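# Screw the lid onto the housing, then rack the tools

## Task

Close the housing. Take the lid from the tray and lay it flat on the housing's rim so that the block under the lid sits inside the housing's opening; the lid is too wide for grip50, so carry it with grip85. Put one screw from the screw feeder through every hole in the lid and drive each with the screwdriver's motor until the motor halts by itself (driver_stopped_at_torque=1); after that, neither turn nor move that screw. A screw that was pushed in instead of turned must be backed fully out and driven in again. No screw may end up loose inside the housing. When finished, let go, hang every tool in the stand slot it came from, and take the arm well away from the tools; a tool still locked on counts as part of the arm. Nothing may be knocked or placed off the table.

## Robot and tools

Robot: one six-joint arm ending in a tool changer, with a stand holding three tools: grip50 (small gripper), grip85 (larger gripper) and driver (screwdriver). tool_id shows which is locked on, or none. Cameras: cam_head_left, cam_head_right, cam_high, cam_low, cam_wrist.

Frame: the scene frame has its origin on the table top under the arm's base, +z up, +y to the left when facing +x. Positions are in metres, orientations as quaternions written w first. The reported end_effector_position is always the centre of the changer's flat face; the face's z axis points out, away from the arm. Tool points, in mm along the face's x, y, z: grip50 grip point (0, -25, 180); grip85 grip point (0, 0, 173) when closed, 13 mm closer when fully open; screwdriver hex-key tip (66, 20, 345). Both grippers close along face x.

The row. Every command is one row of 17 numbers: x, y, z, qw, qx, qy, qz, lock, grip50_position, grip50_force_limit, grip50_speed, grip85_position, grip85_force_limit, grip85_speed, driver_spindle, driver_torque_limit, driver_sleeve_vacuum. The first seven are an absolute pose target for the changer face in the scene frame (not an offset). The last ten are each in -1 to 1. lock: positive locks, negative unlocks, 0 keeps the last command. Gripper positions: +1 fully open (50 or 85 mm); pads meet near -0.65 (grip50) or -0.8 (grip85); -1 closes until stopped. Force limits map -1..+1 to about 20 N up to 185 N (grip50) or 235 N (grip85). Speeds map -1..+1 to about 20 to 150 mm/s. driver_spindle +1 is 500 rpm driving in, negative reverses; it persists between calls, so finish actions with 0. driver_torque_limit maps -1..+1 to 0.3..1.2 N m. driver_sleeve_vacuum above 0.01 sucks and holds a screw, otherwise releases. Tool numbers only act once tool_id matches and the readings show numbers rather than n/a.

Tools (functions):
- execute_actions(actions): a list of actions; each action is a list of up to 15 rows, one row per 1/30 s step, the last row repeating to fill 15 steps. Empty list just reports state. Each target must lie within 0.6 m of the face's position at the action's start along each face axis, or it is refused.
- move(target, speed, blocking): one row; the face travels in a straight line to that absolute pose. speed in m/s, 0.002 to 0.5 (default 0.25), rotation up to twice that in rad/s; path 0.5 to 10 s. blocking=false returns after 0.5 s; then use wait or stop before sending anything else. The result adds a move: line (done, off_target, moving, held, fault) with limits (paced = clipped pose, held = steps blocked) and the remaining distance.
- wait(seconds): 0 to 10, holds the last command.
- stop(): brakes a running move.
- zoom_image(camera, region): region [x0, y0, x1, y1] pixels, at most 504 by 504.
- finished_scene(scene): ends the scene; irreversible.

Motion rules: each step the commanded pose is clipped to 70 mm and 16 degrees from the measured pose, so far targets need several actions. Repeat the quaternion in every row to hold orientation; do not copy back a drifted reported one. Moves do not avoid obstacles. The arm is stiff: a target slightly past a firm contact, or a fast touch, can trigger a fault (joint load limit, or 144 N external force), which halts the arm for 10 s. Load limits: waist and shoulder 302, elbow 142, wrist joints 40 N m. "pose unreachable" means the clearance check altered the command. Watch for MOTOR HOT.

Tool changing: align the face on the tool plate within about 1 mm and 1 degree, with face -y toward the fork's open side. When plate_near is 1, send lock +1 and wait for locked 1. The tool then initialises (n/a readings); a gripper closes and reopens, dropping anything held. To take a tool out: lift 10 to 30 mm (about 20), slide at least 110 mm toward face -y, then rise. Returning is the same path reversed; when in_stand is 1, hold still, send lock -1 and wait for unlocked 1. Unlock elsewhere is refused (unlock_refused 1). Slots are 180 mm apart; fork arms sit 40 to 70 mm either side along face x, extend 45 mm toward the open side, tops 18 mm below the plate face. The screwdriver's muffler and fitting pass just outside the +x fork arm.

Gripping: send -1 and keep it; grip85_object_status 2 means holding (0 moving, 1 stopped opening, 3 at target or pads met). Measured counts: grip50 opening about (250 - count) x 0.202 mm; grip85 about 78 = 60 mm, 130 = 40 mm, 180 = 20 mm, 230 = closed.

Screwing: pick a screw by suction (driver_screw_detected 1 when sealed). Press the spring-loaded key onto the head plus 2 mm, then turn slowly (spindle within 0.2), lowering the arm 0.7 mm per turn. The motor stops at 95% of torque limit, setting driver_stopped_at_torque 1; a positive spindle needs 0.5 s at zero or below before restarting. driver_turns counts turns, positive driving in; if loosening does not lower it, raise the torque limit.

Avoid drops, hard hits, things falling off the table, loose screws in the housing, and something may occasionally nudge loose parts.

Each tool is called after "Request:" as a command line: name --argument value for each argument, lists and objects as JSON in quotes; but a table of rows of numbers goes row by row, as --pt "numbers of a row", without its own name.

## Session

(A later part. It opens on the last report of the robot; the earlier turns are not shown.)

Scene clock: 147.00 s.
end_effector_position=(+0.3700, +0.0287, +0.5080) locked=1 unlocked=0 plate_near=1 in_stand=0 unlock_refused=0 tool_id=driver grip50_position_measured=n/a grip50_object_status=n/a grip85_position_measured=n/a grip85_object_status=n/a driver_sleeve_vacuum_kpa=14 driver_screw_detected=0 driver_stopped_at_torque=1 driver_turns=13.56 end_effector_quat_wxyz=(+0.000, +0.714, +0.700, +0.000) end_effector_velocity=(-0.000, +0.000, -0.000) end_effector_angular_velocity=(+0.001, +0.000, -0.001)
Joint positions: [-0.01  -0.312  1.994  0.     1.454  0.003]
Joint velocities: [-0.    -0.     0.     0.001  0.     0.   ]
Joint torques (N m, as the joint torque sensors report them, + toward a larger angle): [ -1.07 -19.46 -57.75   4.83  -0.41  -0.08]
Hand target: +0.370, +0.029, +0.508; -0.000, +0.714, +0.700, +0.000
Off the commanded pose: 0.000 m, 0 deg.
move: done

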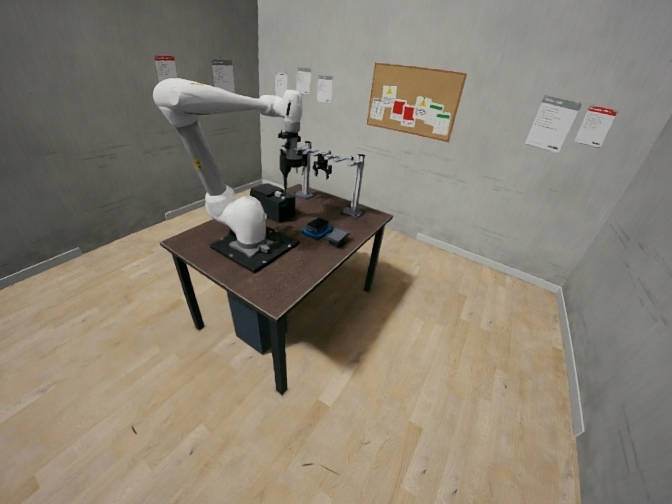

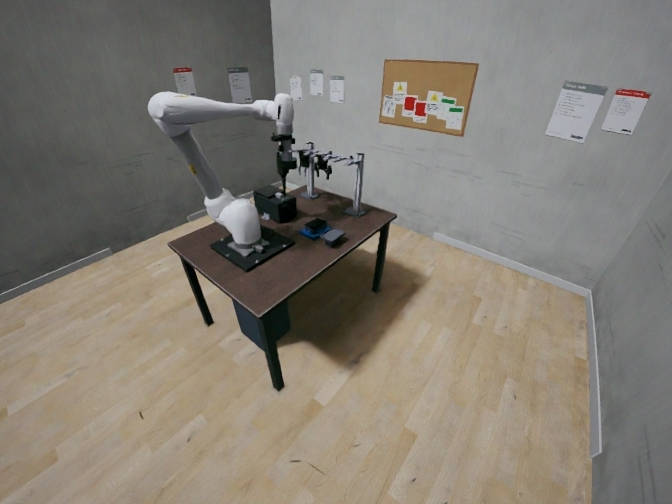

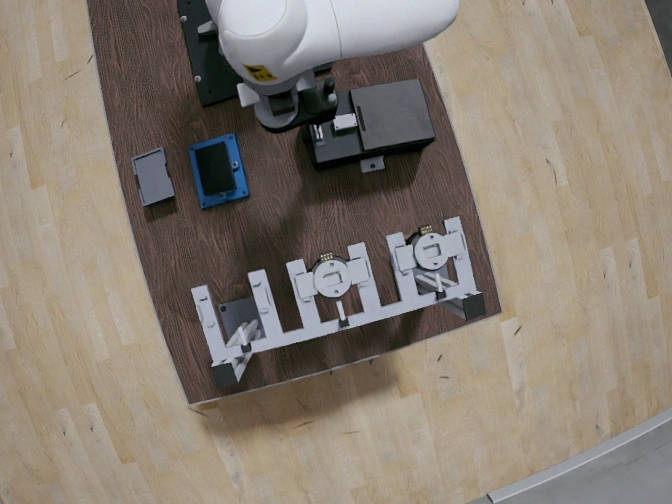

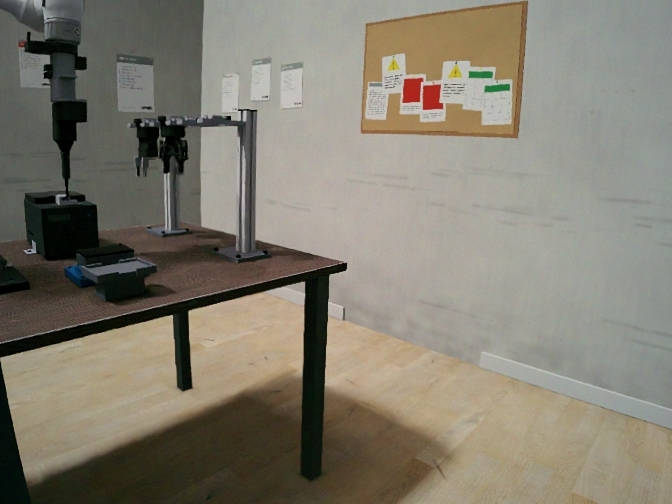

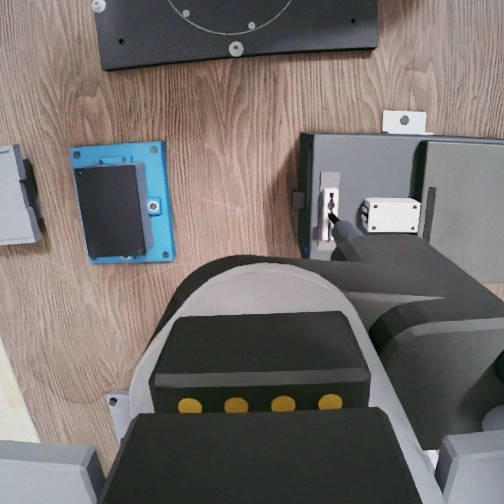

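Request:
execute_actions --actions '[[[0.3700,0.0287,0.5080,0,0.7139,0.7003,0,0,1,0,0,1,0,0,0.2,0.3,1],[0.3700,0.0287,0.5080,0,0.7139,0.7003,0,0,1,0,0,1,0,0,0.2,0.3,1],[0.3700,0.0287,0.5080,0,0.7139,0.7003,0,0,1,0,0,1,0,0,0.2,0.3,1],[0.3700,0.0287,0.5080,0,0.7139,0.7003,0,0,1,0,0,1,0,0,0.2,0.3,1],[0.3701,0.0287,0.5080,0,0.7139,0.7003,0,0,1,0,0,1,0,0,0.2,0.3,1],[0.3701,0.0287,0.5080,0,0.7139,0.7003,0,0,1,0,0,1,0,0,0.2,0.3,1],[0.3701,0.0287,0.5080,0,0.7139,0.7003,0,0,1,0,0,1,0,0,0.2,0.3,1],[0.3701,0.0287,0.5080,0,0.7139,0.7003,0,0,1,0,0,1,0,0,0.2,0.3,1],[0.3702,0.0287,0.5080,0,0.7139,0.7003,0,0,1,0,0,1,0,0,0.2,0.3,1],[0.3702,0.0287,0.5080,0,0.7139,0.7003,0,0,1,0,0,1,0,0,0.2,0.3,1],[0.3702,0.0287,0.5080,0,0.7139,0.7003,0,0,1,0,0,1,0,0,0.2,0.3,1],[0.3702,0.0287,0.5080,0,0.7139,0.7003,0,0,1,0,0,1,0,0,0.2,0.3,1],[0.3703,0.0287,0.5080,0,0.7139,0.7003,0,0,1,0,0,1,0,0,0.2,0.3,1],[0.3703,0.0287,0.5080,0,0.7139,0.7003,0,0,1,0,0,1,0,0,0.2,0.3,1],[0.3703,0.0287,0.5080,0,0.7139,0.7003,0,0,1,0,0,1,0,0,0,0.3,1]]]'

Request:
zoom_image --camera "cam_wrist" --region '[310,185,350,225]'

Scene clock: 147.73 s.
end_effector_position=(+0.3702, +0.0287, +0.5078) locked=1 unlocked=0 plate_near=1 in_stand=0 unlock_refused=0 tool_id=driver grip50_position_measured=n/a grip50_object_status=n/a grip85_position_measured=n/a grip85_object_status=n/a driver_sleeve_vacuum_kpa=40 driver_screw_detected=1 driver_stopped_at_torque=0 driver_turns=14.28 end_effector_quat_wxyz=(-0.000, +0.714, +0.700, -0.000) end_effector_velocity=(+0.001, -0.000, -0.001) end_effector_angular_velocity=(+0.001, -0.000, -0.000)
Joint positions: [-0.01  -0.312  1.994  0.     1.454  0.003]
Joint velocities: [-0.     0.001  0.     0.001 -0.002  0.   ]
Joint torques (N m, as the joint torque sensors report them, + toward a larger angle): [  0.28 -19.52 -58.33   4.73  -0.43   0.14]
Hand target: +0.370, +0.029, +0.508; +0.000, +0.714, +0.700, +0.000
Off the commanded pose: 0.000 m, 0 deg.
Step readings (end_effector_position):
0: (+0.3700, +0.0287, +0.5080)
1: (+0.3700, +0.0287, +0.5080)
2: (+0.3700, +0.0287, +0.5080)
4: (+0.3700, +0.0287, +0.5080)
8: (+0.3701, +0.0287, +0.5079)
15: end_effector_position above

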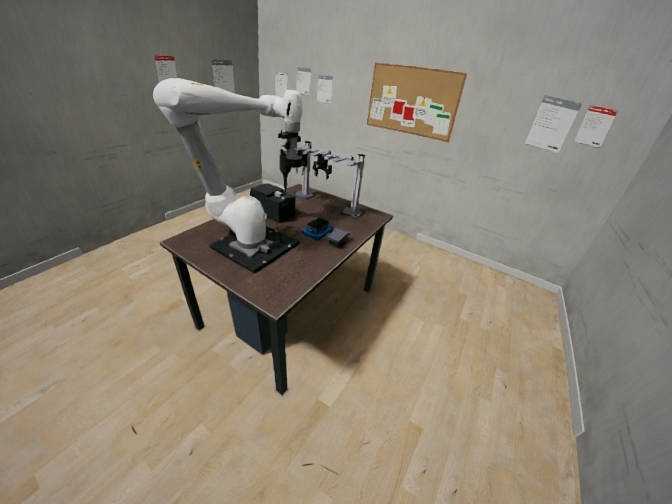

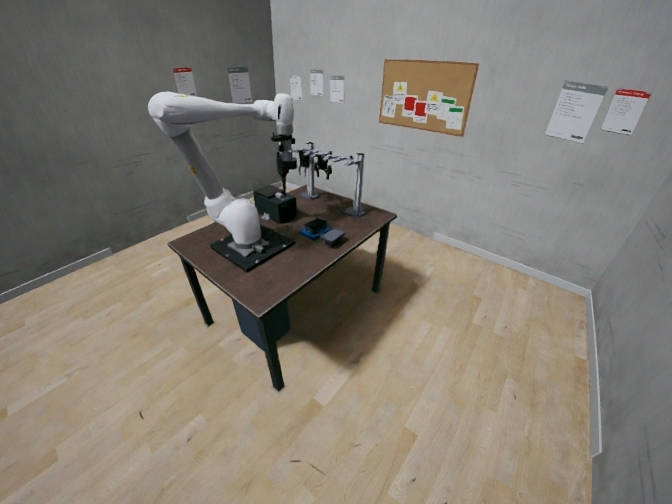

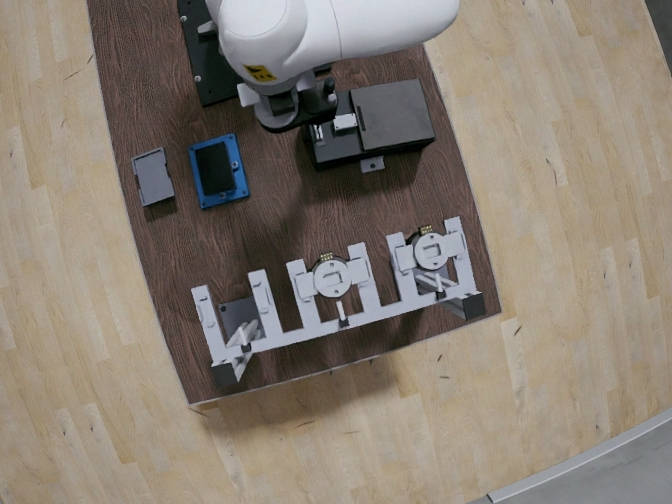

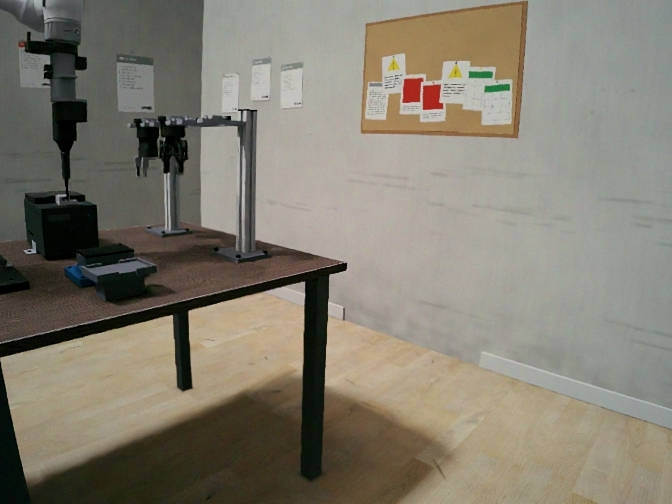

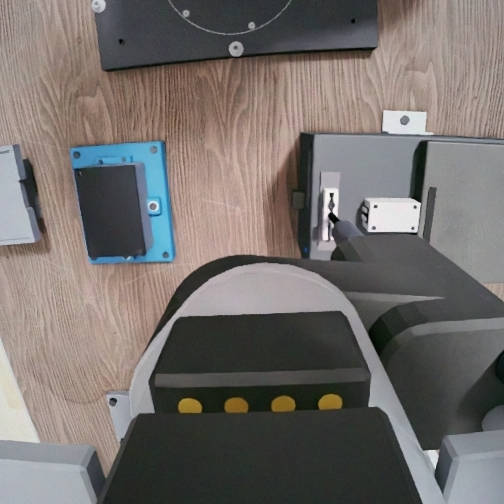

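Region (310, 185, 350, 225) of cam_wrist's 504x504 image, scaled by 12.600, with more detail than that image has.

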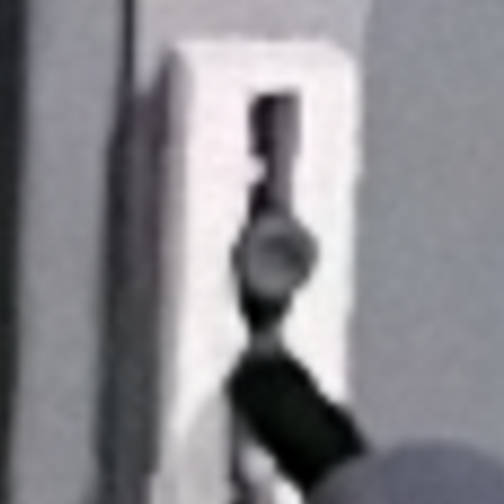

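Request:
move --target '[0.3702,0.0287,0.532,0,0.7139,0.7003,0,0,1,0,0,1,0,0,0,0.3,1]' --speed 0.07

Request:
move --target '[0.362,-0.03,0.535,0,0.7139,0.7003,0,0,1,0,0,1,0,0,0,0.3,1]' --speed 0.2

Request:
move --target '[0.3190,-0.2713,0.432,0,0.7139,0.7003,0,0,1,0,0,1,0,0,0,0.3,1]' --speed 0.3

Request:
zoom_image --camera "cam_wrist" --region '[310,193,340,223]'

Scene clock: 148.70 s.
end_effector_position=(+0.3702, +0.0287, +0.5319) locked=1 unlocked=0 plate_near=1 in_stand=0 unlock_refused=0 tool_id=driver grip50_position_measured=n/a grip50_object_status=n/a grip85_position_measured=n/a grip85_object_status=n/a driver_sleeve_vacuum_kpa=40 driver_screw_detected=1 driver_stopped_at_torque=0 driver_turns=14.28 end_effector_quat_wxyz=(-0.000, +0.714, +0.700, -0.000) end_effector_velocity=(-0.000, +0.000, +0.000) end_effector_angular_velocity=(+0.000, -0.000, +0.000)
Joint positions: [-0.01  -0.316  1.953  0.     1.498  0.003]
Joint velocities: [ 0. -0. -0.  0.  0. -0.]
Joint torques (N m, as the joint torque sensors report them, + toward a larger angle): [ -1.58 -21.32 -61.8    5.35  -0.66   0.15]
Hand target: +0.370, +0.029, +0.532; +0.000, +0.714, +0.700, -0.000
Off the commanded pose: 0.000 m, 0 deg.
move: done

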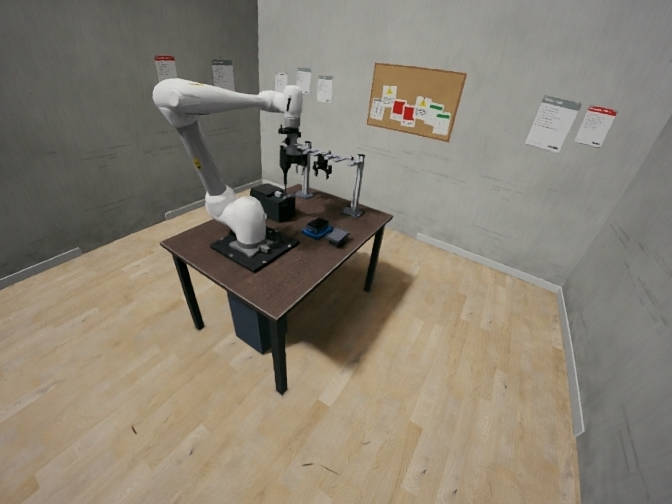

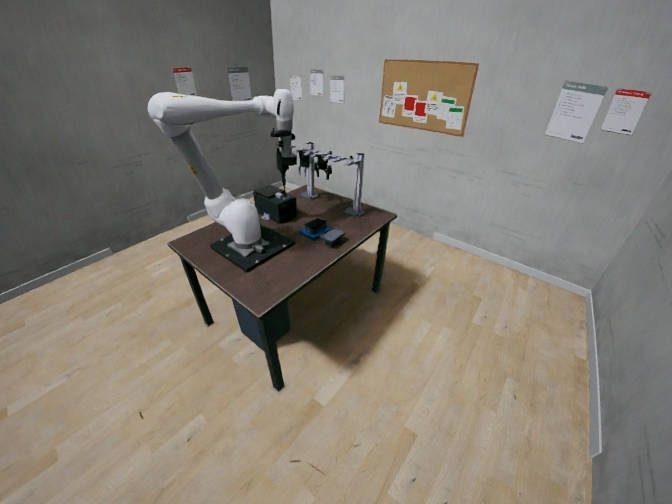

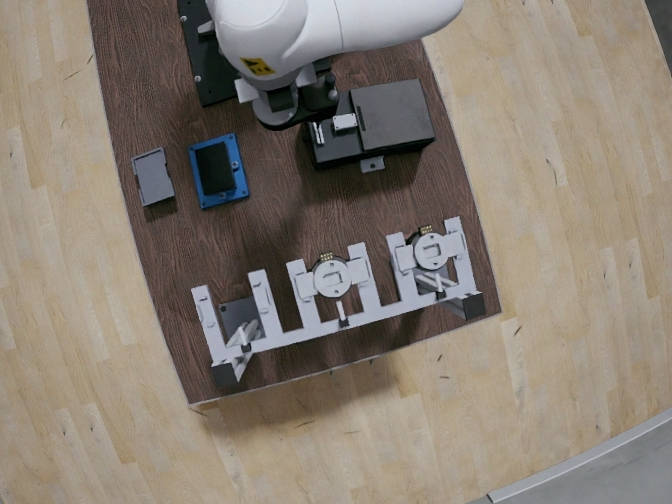

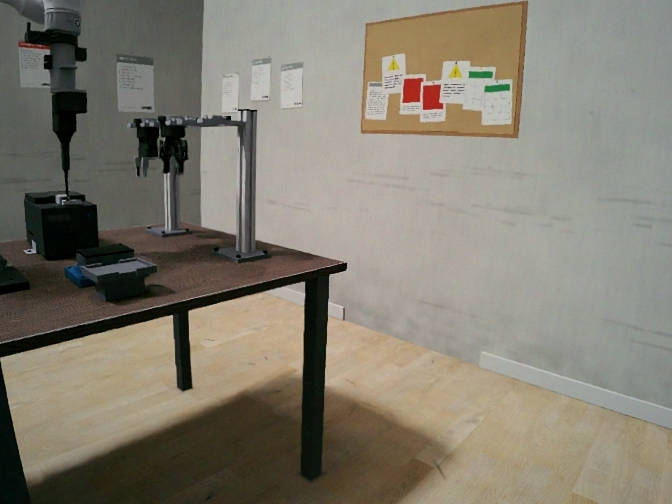

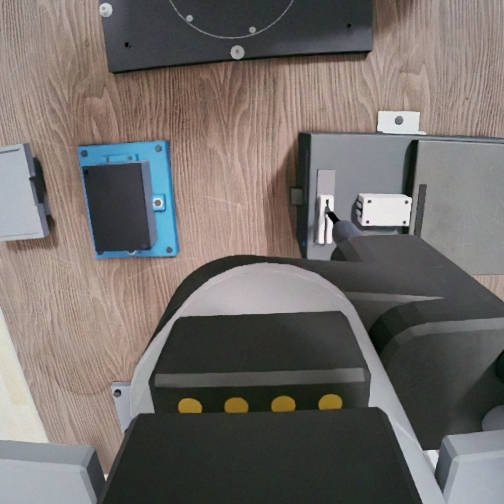

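Scene clock: 149.47 s.
end_effector_position=(+0.3619, -0.0299, +0.5349) locked=1 unlocked=0 plate_near=1 in_stand=0 unlock_refused=0 tool_id=driver grip50_position_measured=n/a grip50_object_status=n/a grip85_position_measured=n/a grip85_object_status=n/a driver_sleeve_vacuum_kpa=40 driver_screw_detected=1 driver_stopped_at_torque=0 driver_turns=14.28 end_effector_quat_wxyz=(-0.000, +0.714, +0.700, -0.000) end_effector_velocity=(-0.000, -0.000, -0.000) end_effector_angular_velocity=(+0.001, +0.001, -0.000)
Joint positions: [-0.174 -0.33   1.957  0.001  1.509 -0.161]
Joint velocities: [-0.001  0.     0.     0.001  0.001 -0.001]
Joint torques (N m, as the joint torque sensors report them, + toward a larger angle): [ -1.71 -18.94 -61.68   5.19  -0.43   0.06]
Hand target: +0.362, -0.030, +0.535; +0.000, +0.714, +0.700, -0.000
Off the commanded pose: 0.000 m, 0 deg.
move: done

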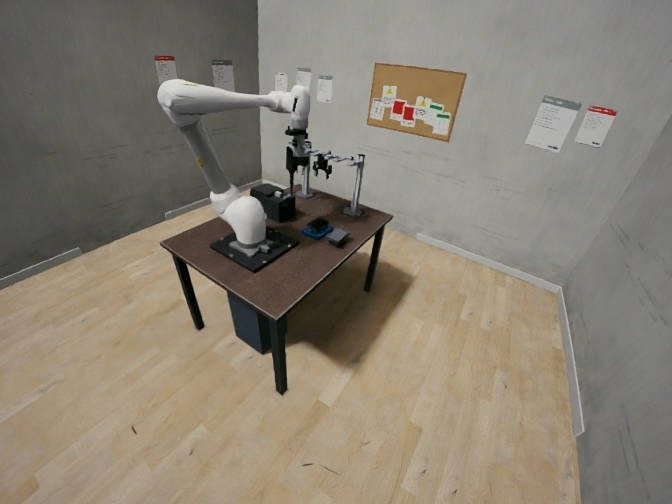

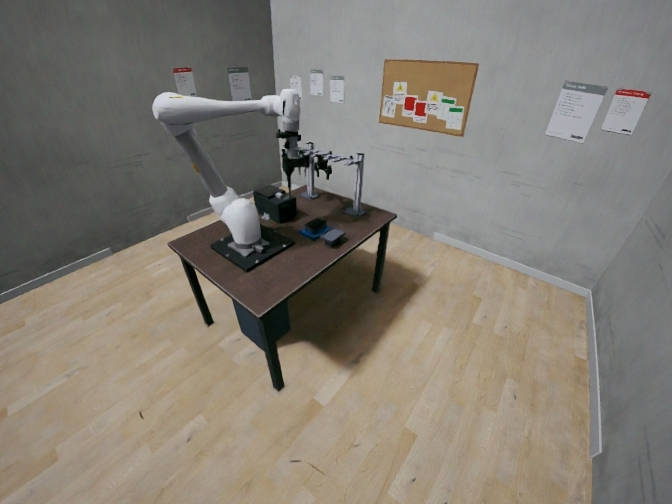

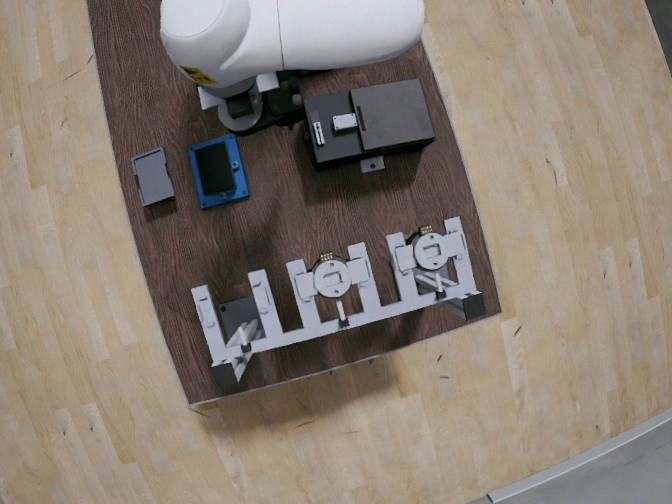

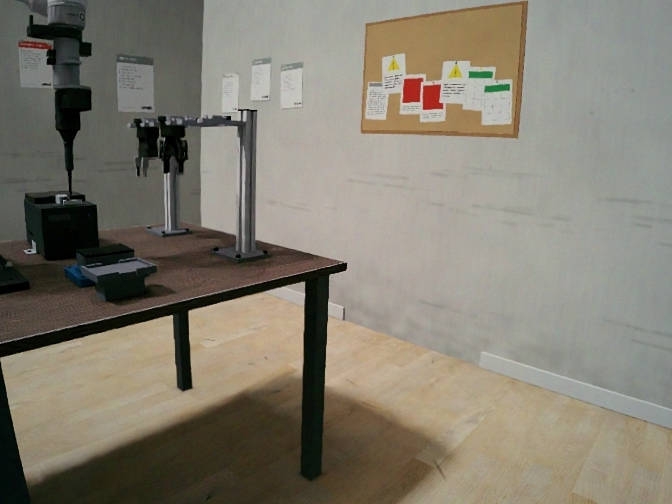

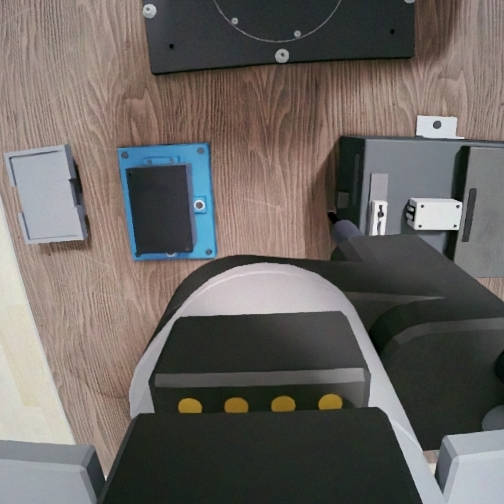

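Scene clock: 150.80 s.
end_effector_position=(+0.3193, -0.2713, +0.4319) locked=1 unlocked=0 plate_near=1 in_stand=0 unlock_refused=0 tool_id=driver grip50_position_measured=n/a grip50_object_status=n/a grip85_position_measured=n/a grip85_object_status=n/a driver_sleeve_vacuum_kpa=40 driver_screw_detected=1 driver_stopped_at_torque=0 driver_turns=14.28 end_effector_quat_wxyz=(-0.000, +0.714, +0.700, -0.000) end_effector_velocity=(+0.000, -0.001, +0.001) end_effector_angular_velocity=(-0.001, -0.001, -0.001)
Joint positions: [-0.788 -0.198  2.052  0.005  1.284 -0.776]
Joint velocities: [-0.001  0.    -0.002 -0.    -0.    -0.   ]
Joint torques (N m, as the joint torque sensors report them, + toward a larger angle): [ -1.11 -32.85 -58.28   4.9    0.19  -0.01]
Hand target: +0.319, -0.271, +0.432; -0.000, +0.714, +0.700, -0.000
Off the commanded pose: 0.000 m, 0 deg.
move: done

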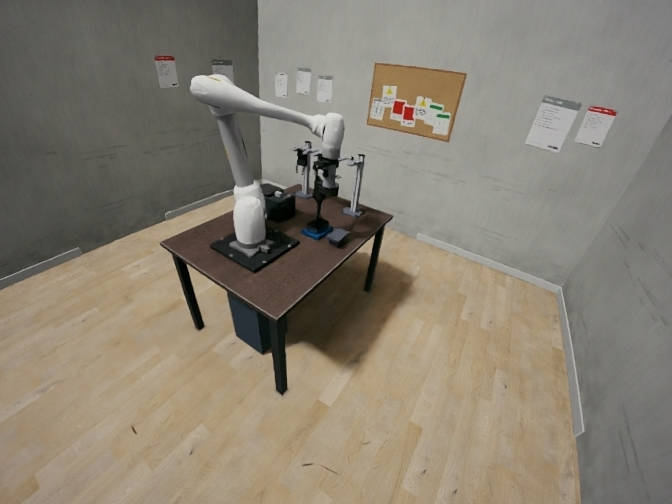

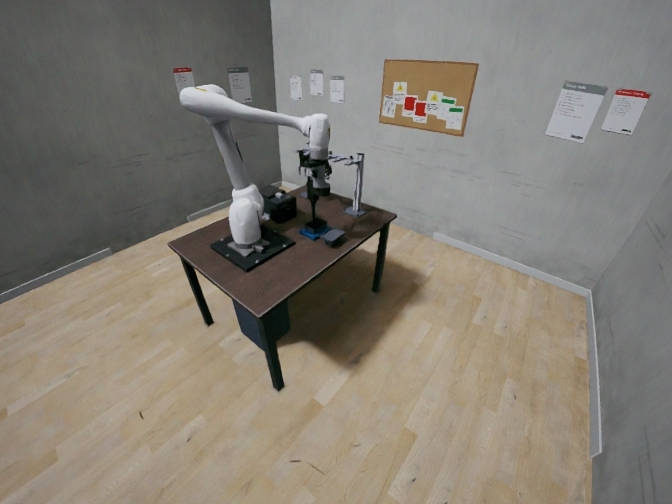

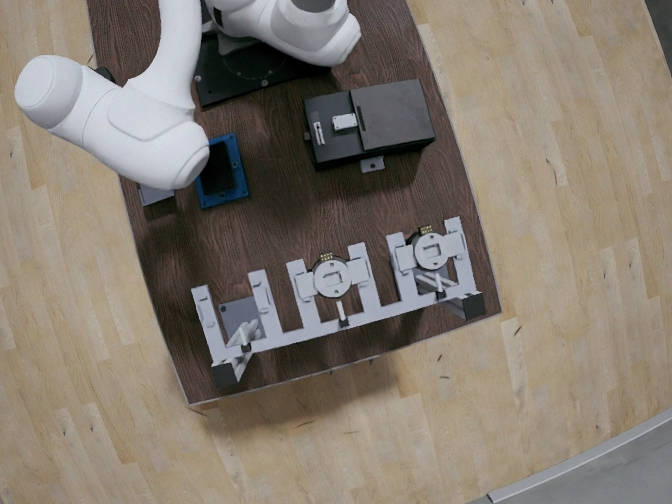

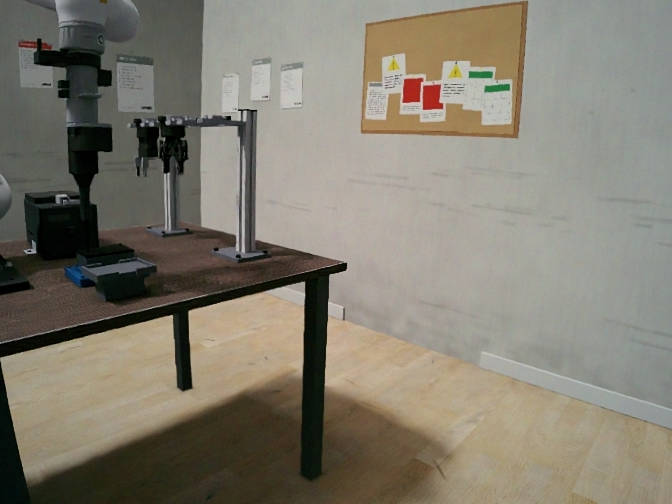

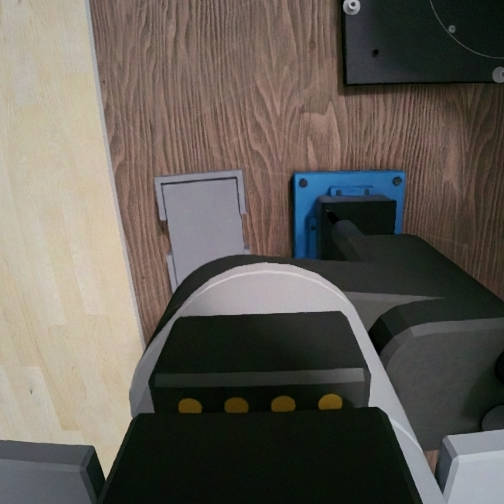

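Region (310, 193, 340, 223) of cam_wrist's 504x504 image, scaled by 16.800, with more detail than that image has.

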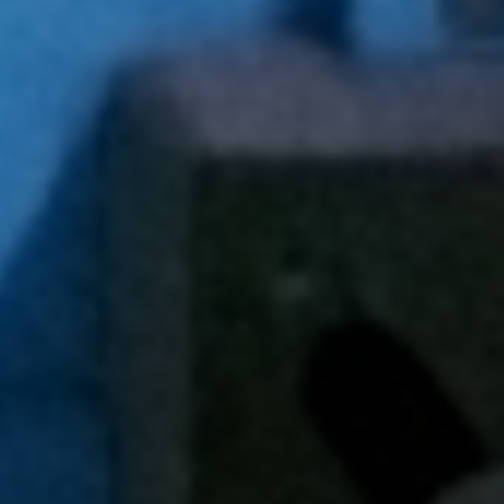

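Request:
move --target '[0.3191,-0.2695,0.430,0,0.7139,0.7003,0,0,1,0,0,1,0,0,0,0.3,1]' --speed 0.02

Request:
zoom_image --camera "cam_wrist" --region '[310,193,340,223]'

Scene clock: 151.70 s.
end_effector_position=(+0.3191, -0.2695, +0.4300) locked=1 unlocked=0 plate_near=1 in_stand=0 unlock_refused=0 tool_id=driver grip50_position_measured=n/a grip50_object_status=n/a grip85_position_measured=n/a grip85_object_status=n/a driver_sleeve_vacuum_kpa=40 driver_screw_detected=1 driver_stopped_at_torque=0 driver_turns=14.28 end_effector_quat_wxyz=(-0.000, +0.714, +0.700, +0.000) end_effector_velocity=(-0.000, +0.000, +0.000) end_effector_angular_velocity=(+0.000, -0.001, +0.001)
Joint positions: [-0.785 -0.199  2.057  0.005  1.28  -0.773]
Joint velocities: [-0.    -0.001  0.     0.001 -0.    -0.002]
Joint torques (N m, as the joint torque sensors report them, + toward a larger angle): [  0.   -32.47 -58.97   4.98   0.11  -0.08]
Hand target: +0.319, -0.270, +0.430; +0.000, +0.714, +0.700, +0.000
Off the commanded pose: 0.000 m, 0 deg.
move: done

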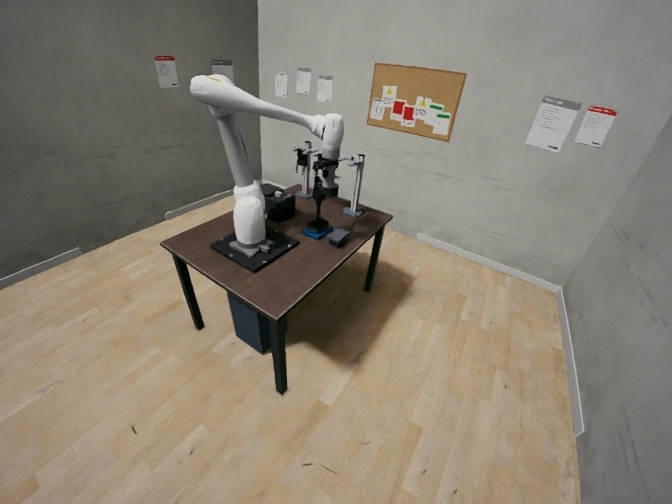

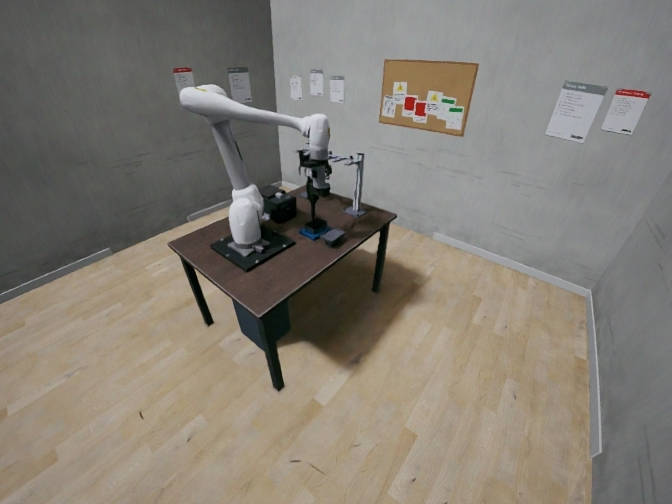

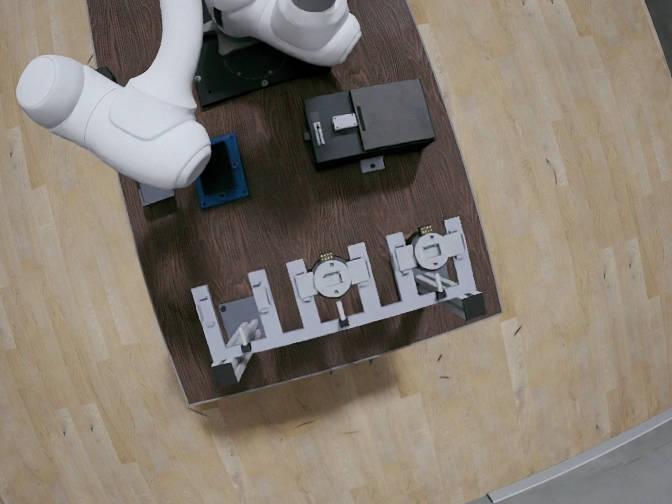

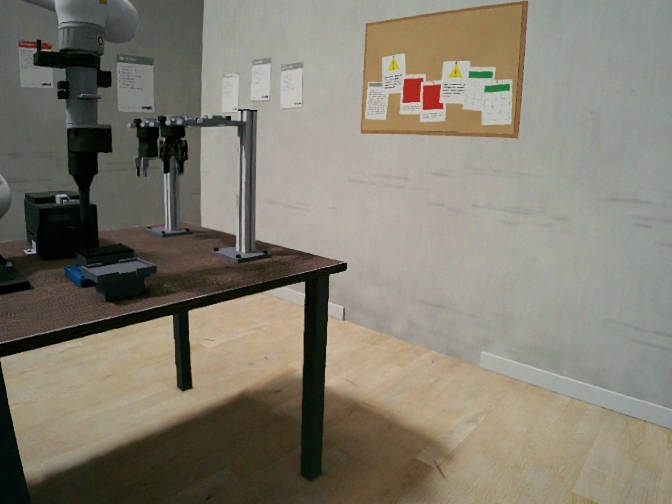

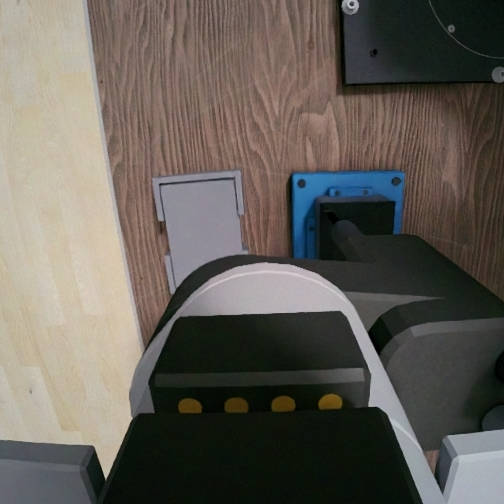

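Region (310, 193, 340, 223) of cam_wrist's 504x504 image, scaled by 16.800, with more detail than that image has.

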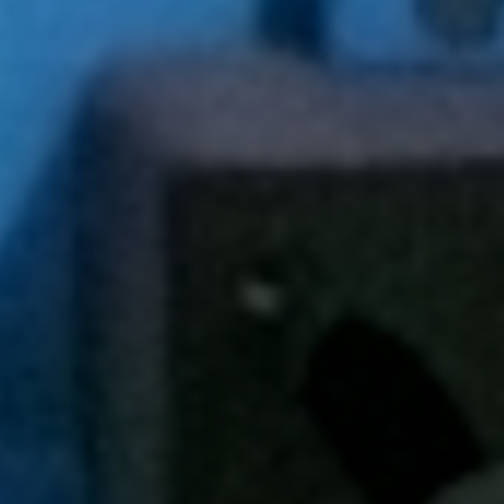

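Request:
execute_actions --actions '[[[0.3191,-0.2698,0.4295,0,0.7139,0.7003,0,0,1,0,0,1,0,0,0,0.3,1],[0.3191,-0.2701,0.4290,0,0.7139,0.7003,0,0,1,0,0,1,0,0,0,0.3,1],[0.3191,-0.2701,0.4285,0,0.7139,0.7003,0,0,1,0,0,1,0,0,0,0.3,1],[0.3191,-0.2701,0.4280,0,0.7139,0.7003,0,0,1,0,0,1,0,0,0,0.3,1],[0.3191,-0.2701,0.4275,0,0.7139,0.7003,0,0,1,0,0,1,0,0,0,0.3,1],[0.3191,-0.2701,0.4270,0,0.7139,0.7003,0,0,1,0,0,1,0,0,0,0.3,1],[0.3191,-0.2701,0.4265,0,0.7139,0.7003,0,0,1,0,0,1,0,0,0,0.3,1],[0.3191,-0.2701,0.4260,0,0.7139,0.7003,0,0,1,0,0,1,0,0,0,0.3,1],[0.3191,-0.2701,0.4255,0,0.7139,0.7003,0,0,1,0,0,1,0,0,0,0.3,1],[0.3191,-0.2701,0.4250,0,0.7139,0.7003,0,0,1,0,0,1,0,0,0,0.3,1],[0.3191,-0.2701,0.4245,0,0.7139,0.7003,0,0,1,0,0,1,0,0,0,0.3,1],[0.3191,-0.2701,0.4240,0,0.7139,0.7003,0,0,1,0,0,1,0,0,0,0.3,1],[0.3191,-0.2701,0.4235,0,0.7139,0.7003,0,0,1,0,0,1,0,0,0,0.3,1],[0.3191,-0.2701,0.4230,0,0.7139,0.7003,0,0,1,0,0,1,0,0,0,0.3,1],[0.3191,-0.2701,0.4225,0,0.7139,0.7003,0,0,1,0,0,1,0,0,0,0.3,1]],[[0.3191,-0.2701,0.4220,0,0.7139,0.7003,0,0,1,0,0,1,0,0,0,0.3,1],[0.3191,-0.2701,0.4215,0,0.7139,0.7003,0,0,1,0,0,1,0,0,0,0.3,1],[0.3191,-0.2701,0.4210,0,0.7139,0.7003,0,0,1,0,0,1,0,0,0,0.3,1],[0.3191,-0.2701,0.4205,0,0.7139,0.7003,0,0,1,0,0,1,0,0,0,0.3,1],[0.3191,-0.2701,0.4200,0,0.7139,0.7003,0,0,1,0,0,1,0,0,0,0.3,1],[0.3191,-0.2701,0.4195,0,0.7139,0.7003,0,0,1,0,0,1,0,0,0,0.3,1]]]'

Scene clock: 153.33 s.
end_effector_position=(+0.3191, -0.2701, +0.4195) locked=1 unlocked=0 plate_near=1 in_stand=0 unlock_refused=0 tool_id=driver grip50_position_measured=n/a grip50_object_status=n/a grip85_position_measured=n/a grip85_object_status=n/a driver_sleeve_vacuum_kpa=30 driver_screw_detected=0 driver_stopped_at_torque=0 driver_turns=14.28 end_effector_quat_wxyz=(+0.000, +0.714, +0.700, -0.000) end_effector_velocity=(+0.000, +0.000, +0.000) end_effector_angular_velocity=(+0.000, -0.002, -0.000)
Joint positions: [-0.786 -0.193  2.071  0.005  1.259 -0.774]
Joint velocities: [ 0.     0.    -0.     0.002 -0.001 -0.   ]
Joint torques (N m, as the joint torque sensors report them, + toward a larger angle): [ -0.26 -32.15 -58.16   5.45  -0.26   0.02]
Hand target: +0.319, -0.270, +0.419; -0.000, +0.714, +0.700, +0.000
Off the commanded pose: 0.000 m, 0 deg.
Step readings (end_effector_position; steps 1 to 15: 1st action; 16 to 30: 2nd action):
0: (+0.3191, -0.2695, +0.4300)
1: (+0.3191, -0.2695, +0.4300)
2: (+0.3191, -0.2695, +0.4299)
4: (+0.3191, -0.2698, +0.4292)
8: (+0.3190, -0.2700, +0.4271)
15: (+0.3191, -0.2701, +0.4235)
16: (+0.3191, -0.2701, +0.4229)
17: (+0.3191, -0.2701, +0.4224)
19: (+0.3191, -0.2701, +0.4214)
23: (+0.3191, -0.2701, +0.4197)
30: end_effector_position above

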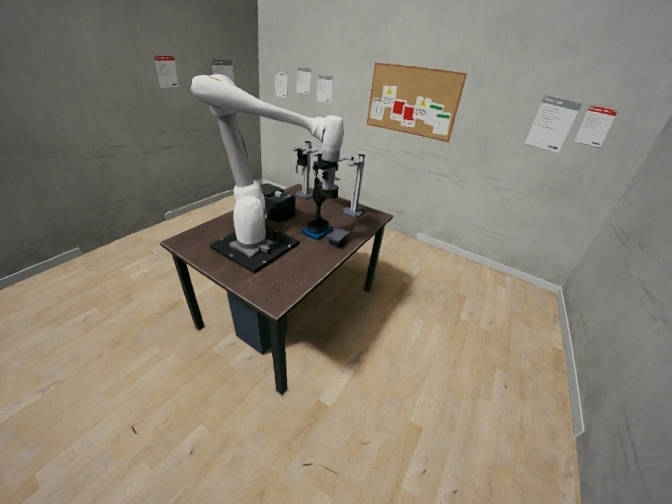

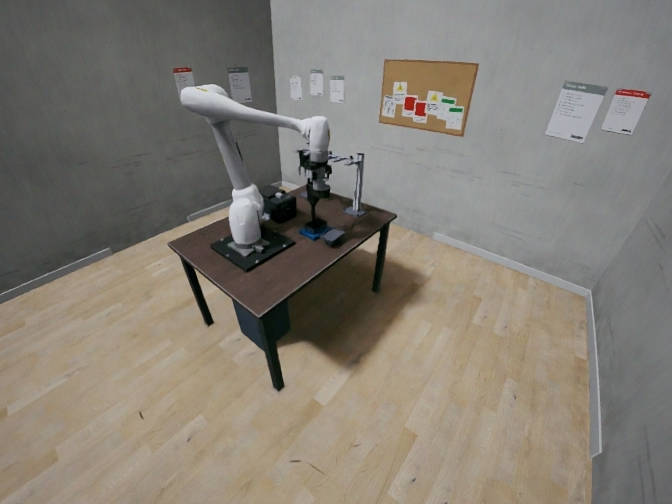

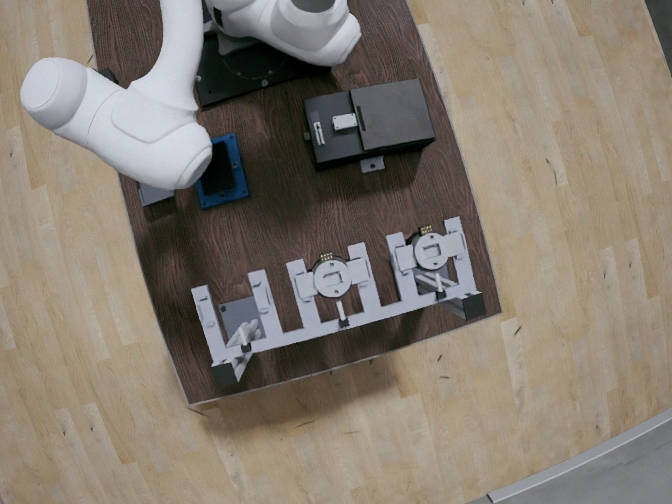

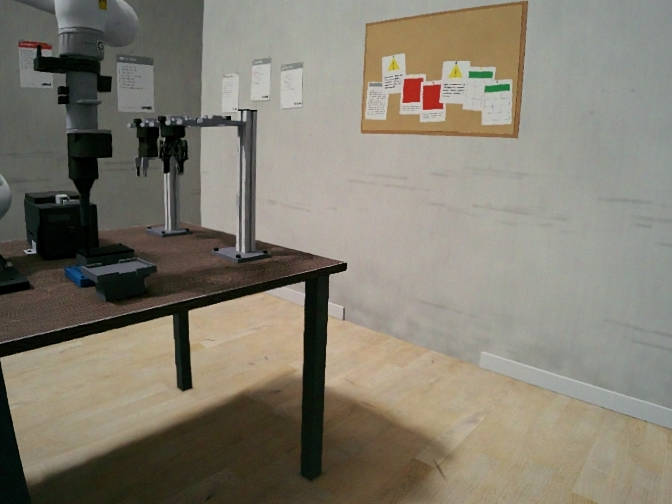

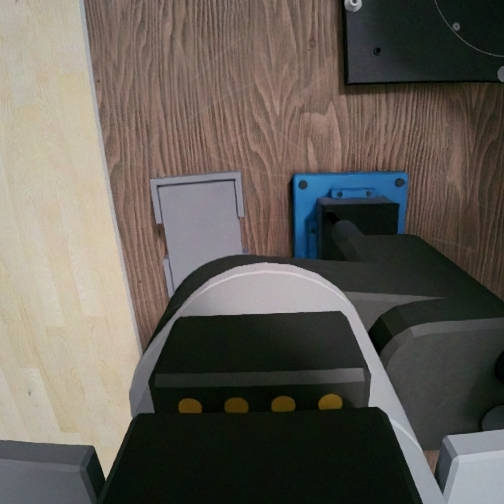

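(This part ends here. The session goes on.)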